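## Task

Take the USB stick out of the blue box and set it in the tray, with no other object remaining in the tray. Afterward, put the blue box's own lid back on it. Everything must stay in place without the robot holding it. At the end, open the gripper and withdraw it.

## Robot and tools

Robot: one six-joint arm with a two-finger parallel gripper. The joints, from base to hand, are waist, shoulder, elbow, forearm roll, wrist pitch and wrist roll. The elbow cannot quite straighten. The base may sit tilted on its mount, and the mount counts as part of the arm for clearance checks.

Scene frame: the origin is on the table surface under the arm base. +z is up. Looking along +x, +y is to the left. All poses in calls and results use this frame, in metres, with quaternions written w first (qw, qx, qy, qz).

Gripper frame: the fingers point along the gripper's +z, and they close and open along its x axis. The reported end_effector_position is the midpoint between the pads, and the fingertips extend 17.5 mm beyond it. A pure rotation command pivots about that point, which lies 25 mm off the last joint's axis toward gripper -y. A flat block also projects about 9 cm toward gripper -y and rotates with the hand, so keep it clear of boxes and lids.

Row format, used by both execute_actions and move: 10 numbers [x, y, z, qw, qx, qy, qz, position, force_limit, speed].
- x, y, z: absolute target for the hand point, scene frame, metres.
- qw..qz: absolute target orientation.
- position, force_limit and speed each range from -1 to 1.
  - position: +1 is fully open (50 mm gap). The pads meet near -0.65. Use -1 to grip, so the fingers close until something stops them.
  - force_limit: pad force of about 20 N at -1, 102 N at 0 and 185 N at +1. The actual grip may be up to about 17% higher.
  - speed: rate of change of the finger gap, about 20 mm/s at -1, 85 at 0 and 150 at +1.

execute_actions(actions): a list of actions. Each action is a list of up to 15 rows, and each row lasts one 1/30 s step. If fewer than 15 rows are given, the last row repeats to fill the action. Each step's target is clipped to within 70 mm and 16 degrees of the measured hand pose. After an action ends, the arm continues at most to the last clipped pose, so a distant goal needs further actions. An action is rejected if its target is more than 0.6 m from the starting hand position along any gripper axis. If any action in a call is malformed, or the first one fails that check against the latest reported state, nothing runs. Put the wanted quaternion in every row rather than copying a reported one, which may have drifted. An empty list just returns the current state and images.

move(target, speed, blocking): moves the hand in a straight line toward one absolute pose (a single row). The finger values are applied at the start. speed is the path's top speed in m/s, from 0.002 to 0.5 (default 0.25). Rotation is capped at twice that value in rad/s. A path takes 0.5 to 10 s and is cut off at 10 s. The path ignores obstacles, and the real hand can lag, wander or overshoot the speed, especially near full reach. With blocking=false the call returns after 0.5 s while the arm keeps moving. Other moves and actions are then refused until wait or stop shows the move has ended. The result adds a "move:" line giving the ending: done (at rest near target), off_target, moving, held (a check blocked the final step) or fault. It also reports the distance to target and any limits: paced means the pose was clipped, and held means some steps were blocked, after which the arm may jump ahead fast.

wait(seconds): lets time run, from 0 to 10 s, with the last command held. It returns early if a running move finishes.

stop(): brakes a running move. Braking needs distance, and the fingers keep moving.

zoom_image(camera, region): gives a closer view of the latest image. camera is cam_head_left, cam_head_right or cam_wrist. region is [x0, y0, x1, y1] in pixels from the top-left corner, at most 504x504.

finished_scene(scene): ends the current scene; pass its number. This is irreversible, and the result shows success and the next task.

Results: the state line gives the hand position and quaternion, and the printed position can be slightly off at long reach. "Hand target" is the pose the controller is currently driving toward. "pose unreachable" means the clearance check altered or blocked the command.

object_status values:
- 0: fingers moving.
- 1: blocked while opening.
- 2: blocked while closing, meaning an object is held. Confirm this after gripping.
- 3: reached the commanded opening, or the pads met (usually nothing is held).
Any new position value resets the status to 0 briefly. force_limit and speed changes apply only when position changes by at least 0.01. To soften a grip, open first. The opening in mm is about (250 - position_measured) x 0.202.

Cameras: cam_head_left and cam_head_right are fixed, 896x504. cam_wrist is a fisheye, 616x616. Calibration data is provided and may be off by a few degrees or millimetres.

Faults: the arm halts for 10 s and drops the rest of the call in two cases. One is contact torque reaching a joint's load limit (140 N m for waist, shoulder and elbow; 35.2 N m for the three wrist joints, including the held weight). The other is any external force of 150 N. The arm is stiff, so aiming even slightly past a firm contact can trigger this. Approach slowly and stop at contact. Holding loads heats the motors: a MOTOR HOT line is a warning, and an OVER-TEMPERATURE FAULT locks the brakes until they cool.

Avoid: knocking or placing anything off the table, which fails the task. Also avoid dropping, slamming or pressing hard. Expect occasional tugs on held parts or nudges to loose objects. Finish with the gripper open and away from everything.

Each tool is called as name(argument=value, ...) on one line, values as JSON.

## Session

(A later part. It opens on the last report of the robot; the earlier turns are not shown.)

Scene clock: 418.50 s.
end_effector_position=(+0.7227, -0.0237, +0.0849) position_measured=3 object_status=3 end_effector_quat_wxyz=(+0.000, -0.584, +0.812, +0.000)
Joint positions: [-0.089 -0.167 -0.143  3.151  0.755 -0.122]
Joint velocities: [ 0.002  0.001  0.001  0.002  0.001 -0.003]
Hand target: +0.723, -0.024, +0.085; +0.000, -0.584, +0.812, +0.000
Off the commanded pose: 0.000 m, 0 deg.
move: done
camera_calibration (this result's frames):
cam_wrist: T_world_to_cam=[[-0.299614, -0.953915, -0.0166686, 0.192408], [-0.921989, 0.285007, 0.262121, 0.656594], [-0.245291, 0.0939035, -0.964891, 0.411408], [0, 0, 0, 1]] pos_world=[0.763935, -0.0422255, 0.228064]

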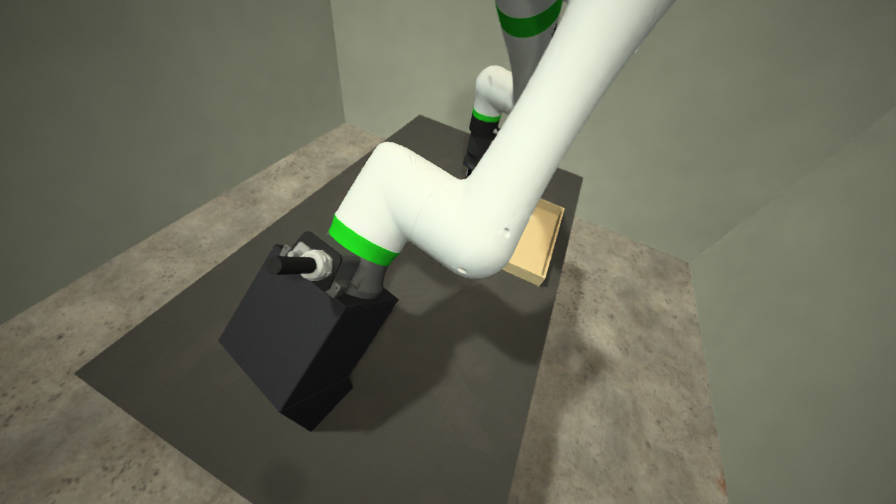

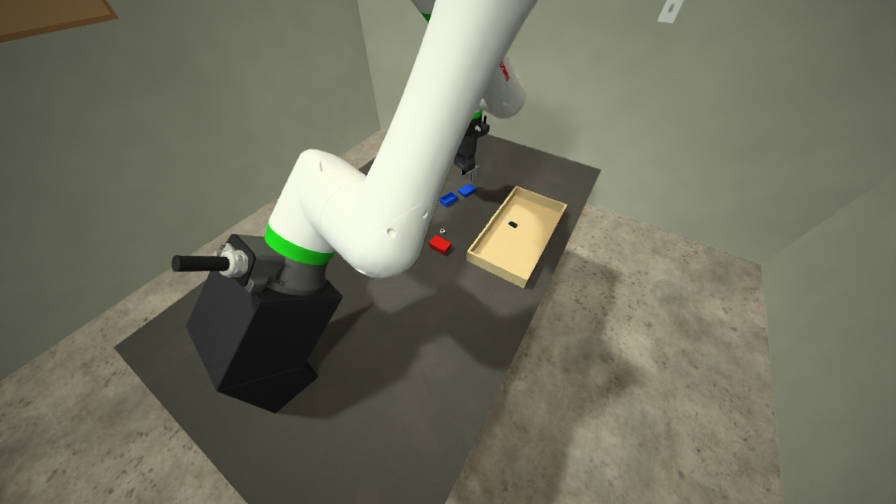

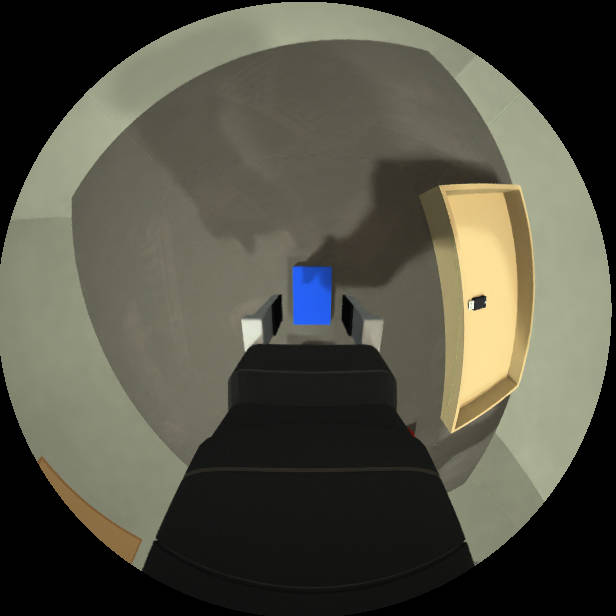

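move(target=[0.723, -0.024, 0.028, 0, -0.5842, 0.8116, 0, 1, 0, 0], speed=0.1)

move(target=[0.723, -0.024, 0.022, 0, -0.5842, 0.8116, 0, 1, 0, 0], speed=0.015)

Scene clock: 424.10 s.
end_effector_position=(+0.7229, -0.0239, +0.0281) position_measured=3 object_status=3 end_effector_quat_wxyz=(+0.000, -0.584, +0.812, -0.000)
Joint positions: [-0.09  -0.06  -0.135  3.151  0.655 -0.121]
Joint velocities: [-0.001 -0.     0.    -0.    -0.    -0.   ]
Hand target: +0.723, -0.024, +0.028; -0.000, -0.584, +0.812, -0.000
Off the commanded pose: 0.000 m, 0 deg.
move: done
camera_calibration (this result's frames):
cam_wrist: T_world_to_cam=[[-0.299082, -0.954083, -0.0165803, 0.190952], [-0.922175, 0.284526, 0.26199, 0.671851], [-0.245242, 0.0936463, -0.964928, 0.356609], [0, 0, 0, 1]] pos_world=[0.76413, -0.0423707, 0.17125]

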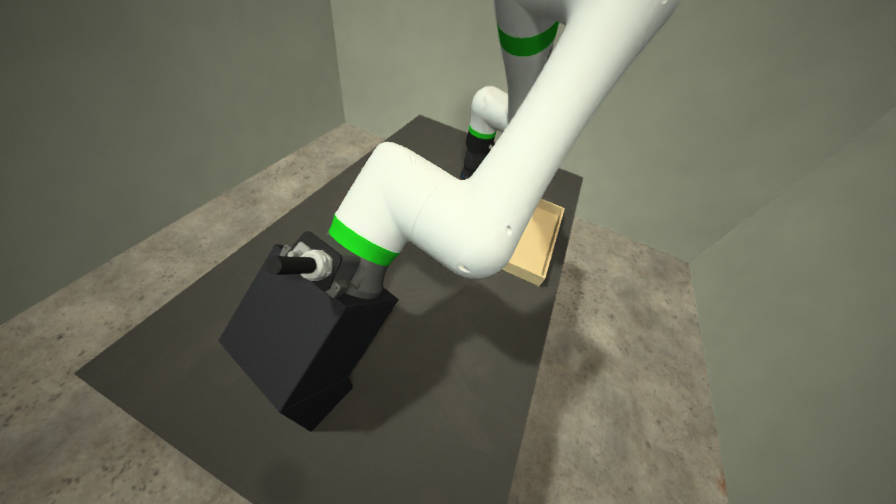

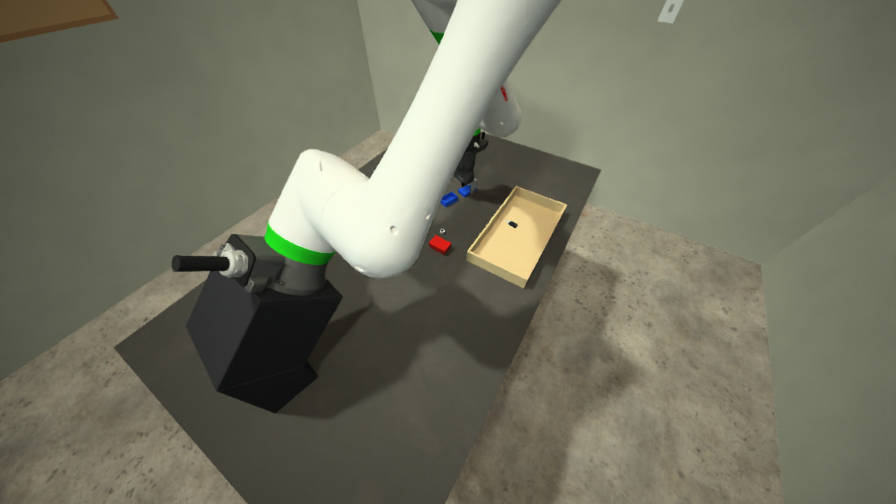

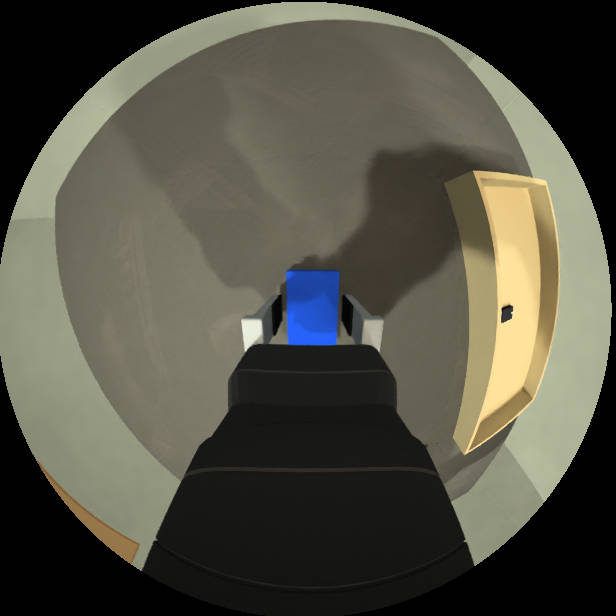

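Scene clock: 424.80 s.
end_effector_position=(+0.7230, -0.0240, +0.0220) position_measured=3 object_status=3 end_effector_quat_wxyz=(+0.000, -0.584, +0.812, -0.000)
Joint positions: [-0.091 -0.048 -0.133  3.151  0.645 -0.121]
Joint velocities: [-0.    -0.     0.     0.001  0.     0.001]
Hand target: +0.723, -0.024, +0.022; +0.000, -0.584, +0.812, +0.000
Off the commanded pose: 0.000 m, 0 deg.
move: done
camera_calibration (this result's frames):
cam_wrist: T_world_to_cam=[[-0.299077, -0.954085, -0.0165872, 0.190784], [-0.922166, 0.284515, 0.262032, 0.67352], [-0.245282, 0.0936638, -0.964917, 0.350771], [0, 0, 0, 1]] pos_world=[0.764194, -0.0424572, 0.165145]

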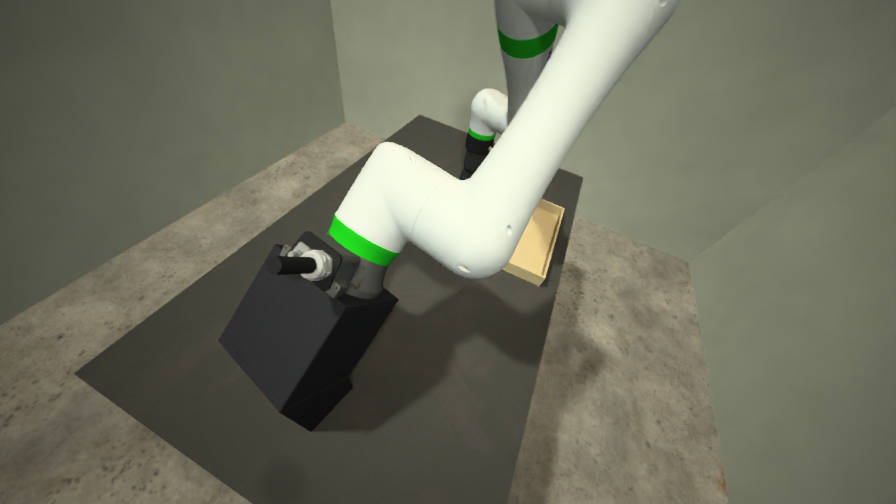

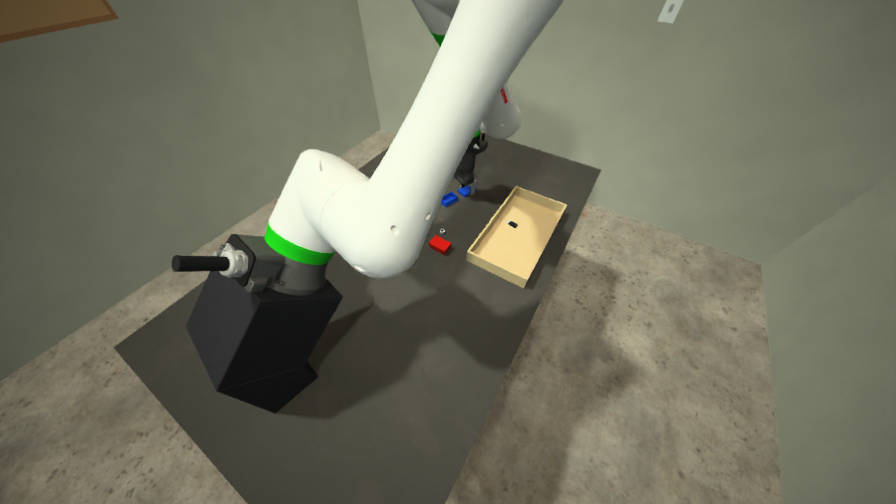

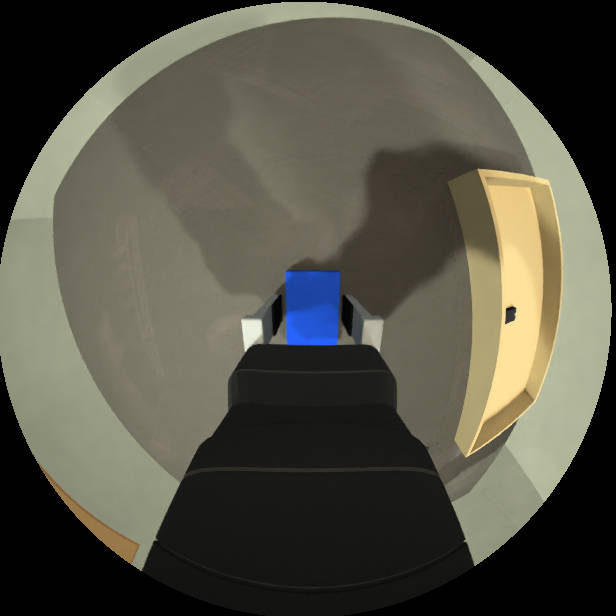

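execute_actions(actions=[[[0.723, -0.024, 0.022, 0, -0.5842, 0.8116, 0, -1, -0.3, -0.3]], [[0.723, -0.024, 0.022, 0, -0.5842, 0.8116, 0, -1, -0.3, -0.3]]])

move(target=[0.723, -0.024, 0.06, 0, -0.5842, 0.8116, 0, -1, -0.3, -0.3], speed=0.08)

move(target=[0.628, 0.0076, 0.06, 0, -0.5842, 0.8116, 0, -1, -0.3, -0.3], speed=0.1)

Scene clock: 433.13 s.
end_effector_position=(+0.7230, -0.0240, +0.0220) position_measured=52 object_status=2 end_effector_quat_wxyz=(-0.000, -0.584, +0.812, +0.000)
Joint positions: [-0.091 -0.048 -0.133  3.151  0.645 -0.121]
Joint velocities: [ 0.001  0.001  0.     0.    -0.    -0.001]
Hand target: +0.723, -0.024, +0.022; +0.000, -0.584, +0.812, +0.000
Off the commanded pose: 0.000 m, 0 deg.
camera_calibration (this result's frames):
cam_wrist: T_world_to_cam=[[-0.299073, -0.954086, -0.0165821, 0.190769], [-0.922162, 0.284511, 0.262052, 0.673523], [-0.245302, 0.0936638, -0.964911, 0.350767], [0, 0, 0, 1]] pos_world=[0.764195, -0.0424689, 0.165124]

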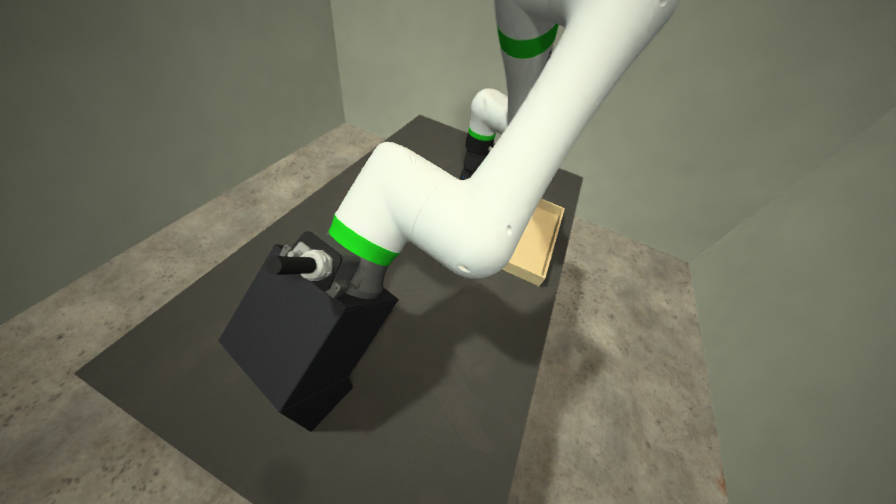

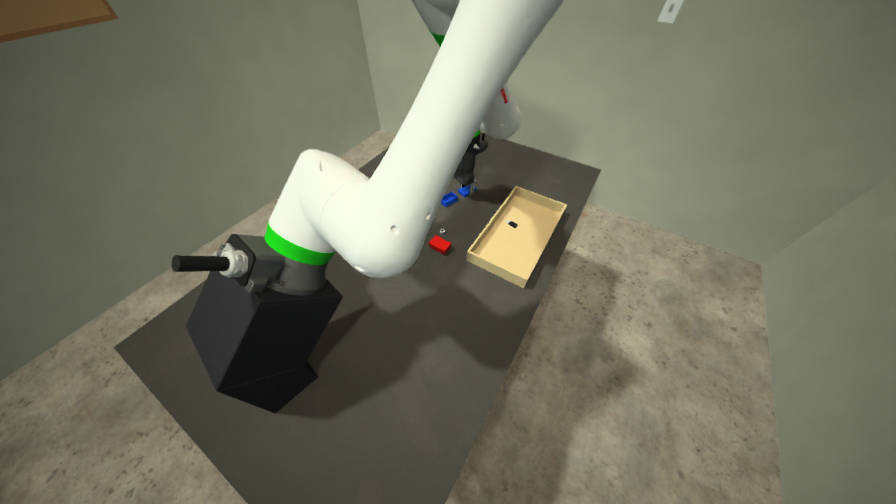

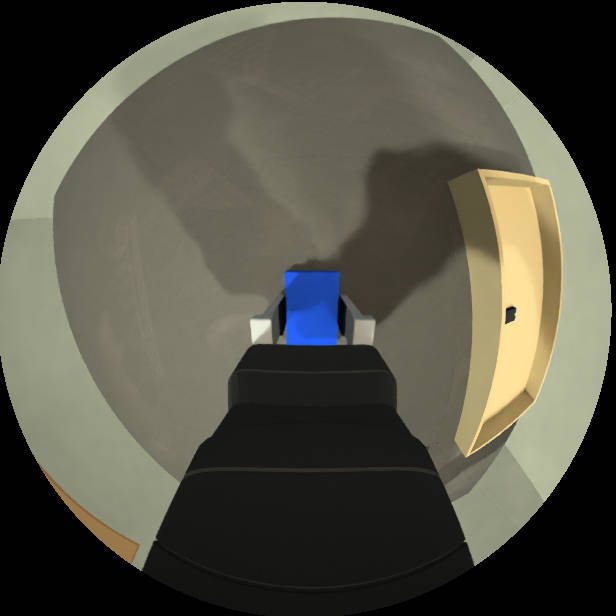

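Scene clock: 433.90 s.
end_effector_position=(+0.7230, -0.0241, +0.0599) position_measured=52 object_status=2 end_effector_quat_wxyz=(-0.000, -0.584, +0.812, +0.000)
Joint positions: [-0.09  -0.12  -0.141  3.15   0.71  -0.121]
Joint velocities: [ 0.002  0.    -0.     0.    -0.     0.001]
Hand target: +0.723, -0.024, +0.060; +0.000, -0.584, +0.812, +0.000
Off the commanded pose: 0.000 m, 0 deg.
move: done
camera_calibration (this result's frames):
cam_wrist: T_world_to_cam=[[-0.299123, -0.95407, -0.016615, 0.191381], [-0.92213, 0.284544, 0.262128, 0.663613], [-0.24536, 0.0937297, -0.96489, 0.387396], [0, 0, 0, 1]] pos_world=[0.764236, -0.0425467, 0.203023]

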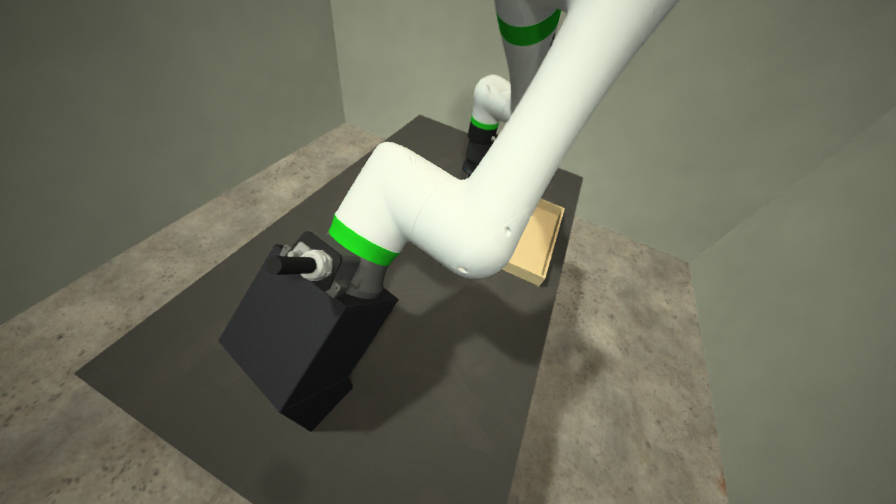

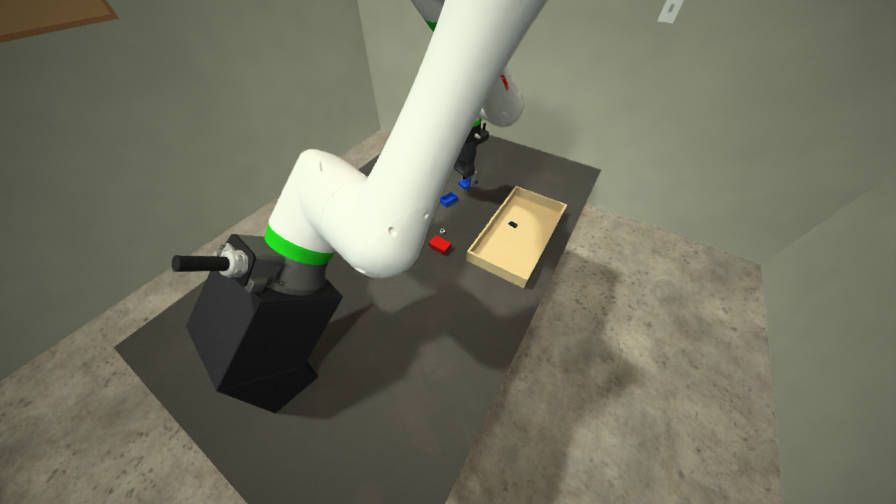

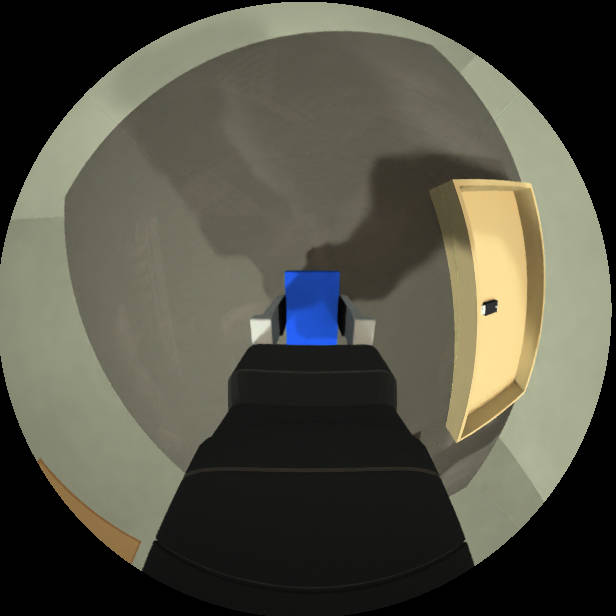

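Scene clock: 435.23 s.
end_effector_position=(+0.6279, +0.0074, +0.0602) position_measured=52 object_status=2 end_effector_quat_wxyz=(-0.000, -0.584, +0.812, -0.000)
Joint positions: [-0.055 -0.259 -0.412  3.201  0.578 -0.188]
Joint velocities: [-0.    -0.    -0.     0.001  0.001 -0.   ]
Hand target: +0.628, +0.007, +0.060; -0.000, -0.584, +0.812, -0.000
Off the commanded pose: 0.000 m, 0 deg.
move: done
camera_calibration (this result's frames):
cam_wrist: T_world_to_cam=[[-0.299, -0.954112, -0.0163909, 0.192852], [-0.922181, 0.284492, 0.262004, 0.566858], [-0.245318, 0.0934547, -0.964928, 0.361379], [0, 0, 0, 1]] pos_world=[0.669061, -0.0110364, 0.203347]

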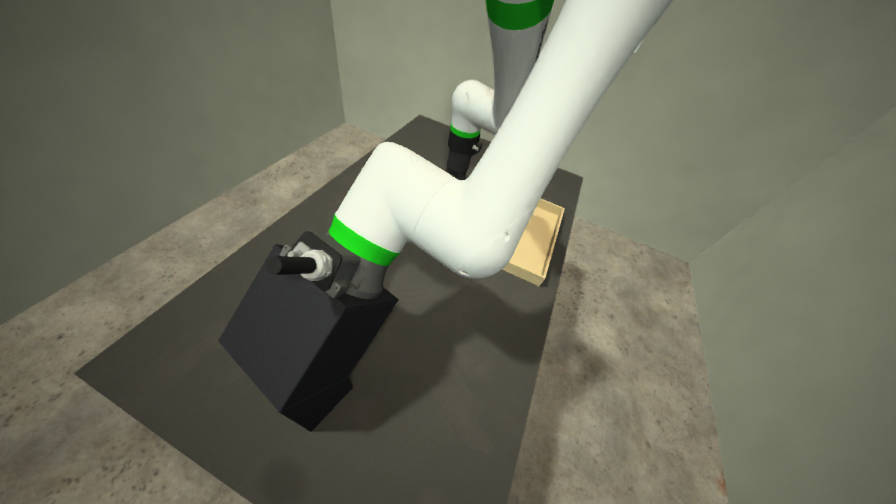

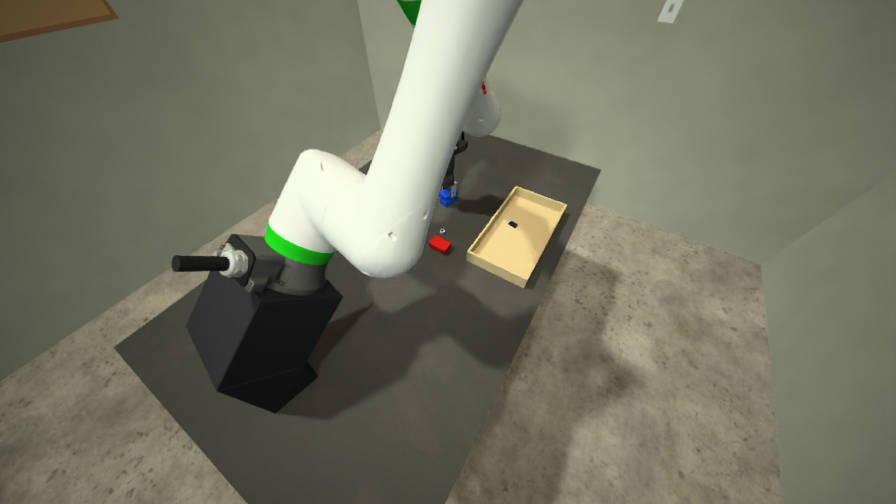

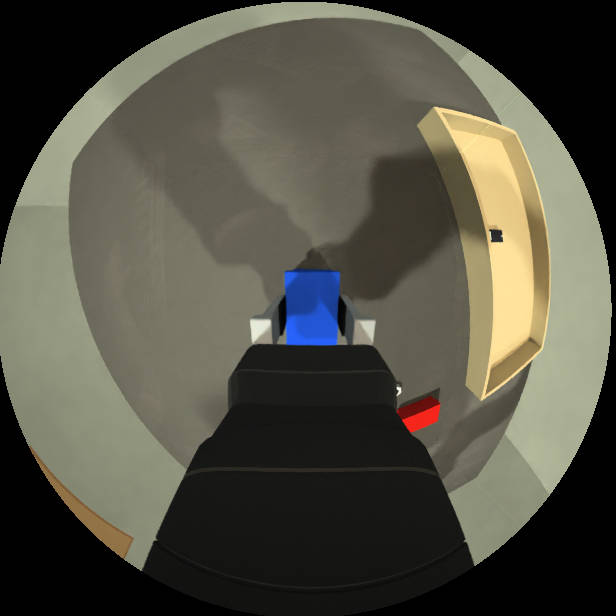

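zoom_image(camera="cam_wrist", region=[250, 230, 380, 350])

zoom_image(camera="cam_head_right", region=[410, 160, 490, 220])

Region (250, 230, 380, 350) of cam_wrist's 616x616 image, scaled by 3.877, with more detail than that image has; it fills the top 465 rows of this view, and the rest is white.

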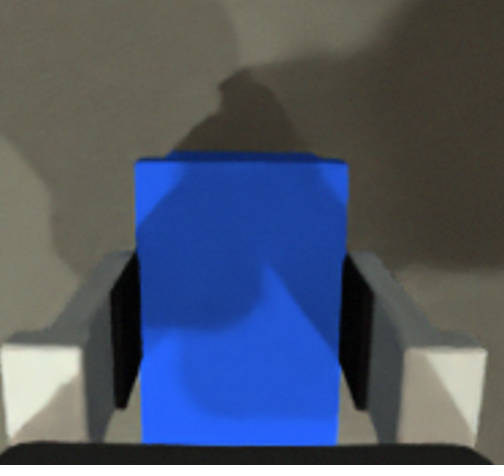

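Region (410, 160, 490, 220) of cam_head_right's 896x504 image, scaled by 6.300, with more detail than that image has; it fills the top 378 rows of this view, and the rest is white.

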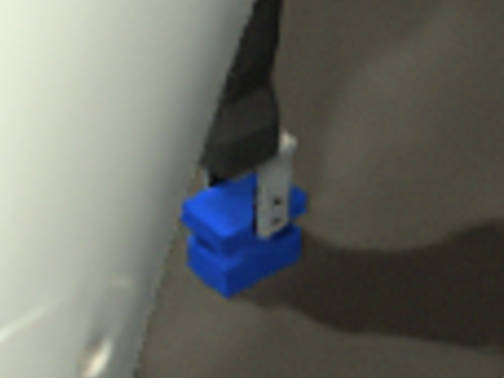

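move(target=[0.628, 0.0076, 0.047, 0, -0.5842, 0.8116, 0, -1, -0.3, -0.3], speed=0.03)

move(target=[0.628, 0.0076, 0.043, 0, -0.5842, 0.8116, 0, -1, -0.3, -0.3], speed=0.004)

zoom_image(camera="cam_wrist", region=[250, 230, 380, 350])

zoom_image(camera="cam_head_right", region=[410, 160, 490, 220])

Scene clock: 449.57 s.
end_effector_position=(+0.6280, +0.0076, +0.0470) position_measured=52 object_status=2 end_effector_quat_wxyz=(+0.000, -0.584, +0.812, -0.000)
Joint positions: [-0.055 -0.229 -0.41   3.203  0.551 -0.189]
Joint velocities: [ 0.001 -0.     0.     0.    -0.001  0.001]
Hand target: +0.628, +0.008, +0.047; -0.000, -0.584, +0.812, -0.000
Off the commanded pose: 0.000 m, 0 deg.
move: done
camera_calibration (this result's frames):
cam_wrist: T_world_to_cam=[[-0.299064, -0.954089, -0.0165791, 0.192935], [-0.92217, 0.284505, 0.26203, 0.57035], [-0.245283, 0.0936523, -0.964917, 0.348648], [0, 0, 0, 1]] pos_world=[0.669177, -0.0108419, 0.190167]

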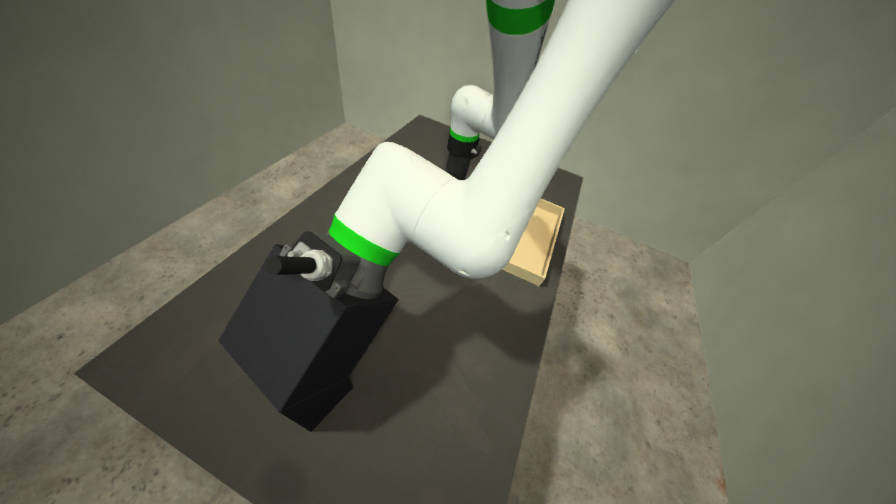

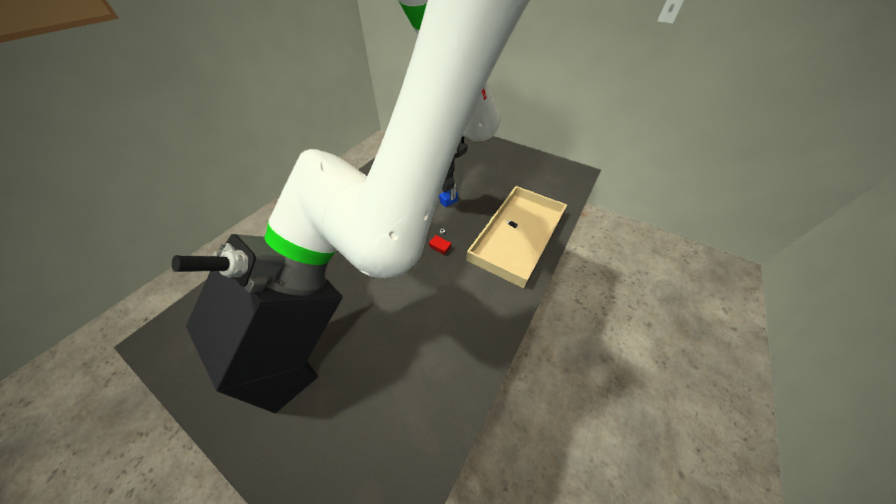

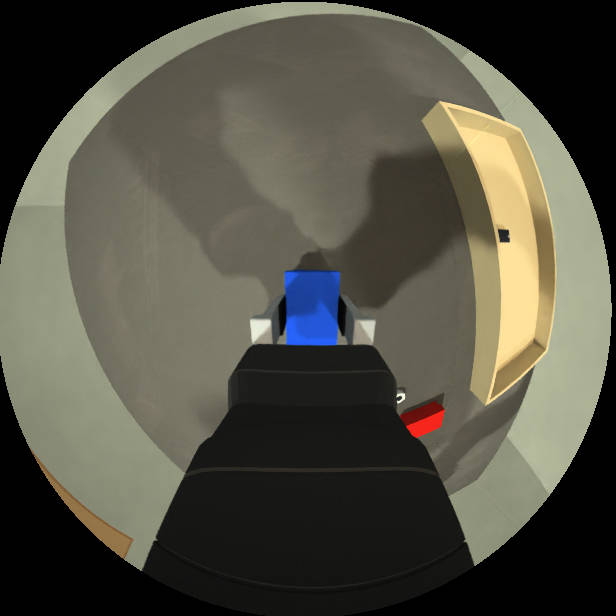

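Scene clock: 450.80 s.
end_effector_position=(+0.6280, +0.0076, +0.0430) position_measured=52 object_status=2 end_effector_quat_wxyz=(+0.000, -0.584, +0.812, -0.000)
Joint positions: [-0.056 -0.22  -0.409  3.203  0.543 -0.189]
Joint velocities: [ 0.003  0.001  0.     0.     0.    -0.   ]
Hand target: +0.628, +0.008, +0.043; +0.000, -0.584, +0.812, +0.000
Off the commanded pose: 0.000 m, 0 deg.
move: done
camera_calibration (this result's frames):
cam_wrist: T_world_to_cam=[[-0.299077, -0.954085, -0.0165938, 0.19287], [-0.922177, 0.284519, 0.261989, 0.571456], [-0.245238, 0.0936572, -0.964928, 0.34476], [0, 0, 0, 1]] pos_world=[0.669215, -0.0108652, 0.186155]

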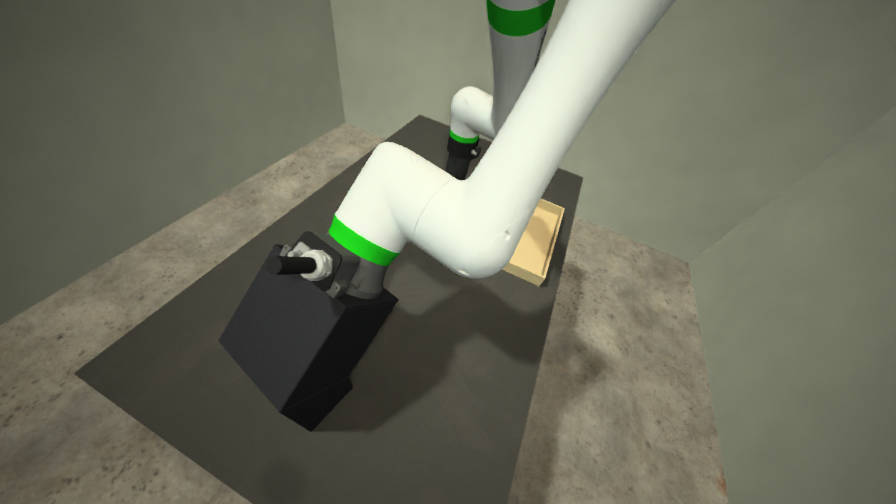

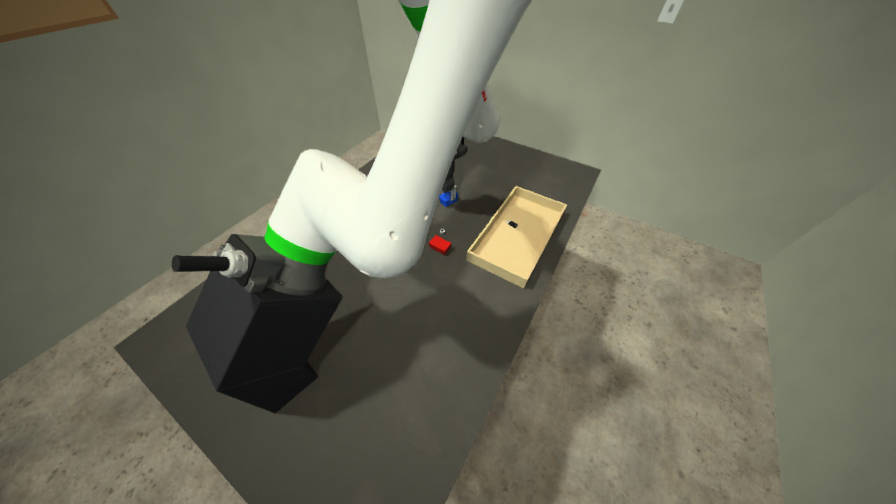

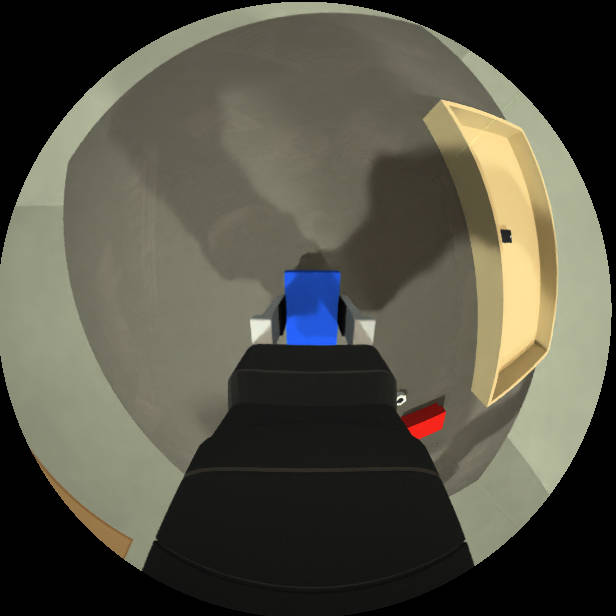

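Region (250, 230, 380, 350) of cam_wrist's 616x616 image, scaled by 3.877, with more detail than that image has; it fills the top 465 rows of this view, and the rest is white.

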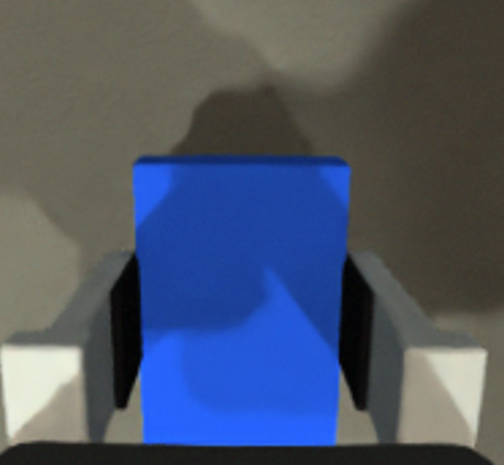

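Region (410, 160, 490, 220) of cam_head_right's 896x504 image, scaled by 6.300, with more detail than that image has; it fills the top 378 rows of this view, and the rest is white.

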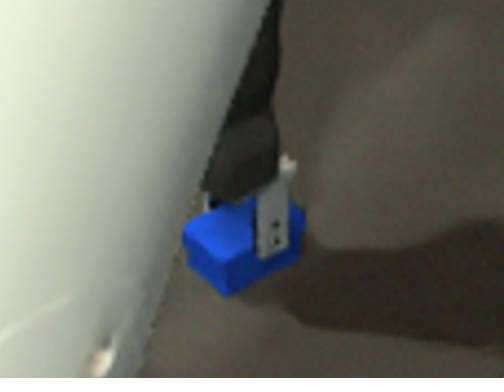

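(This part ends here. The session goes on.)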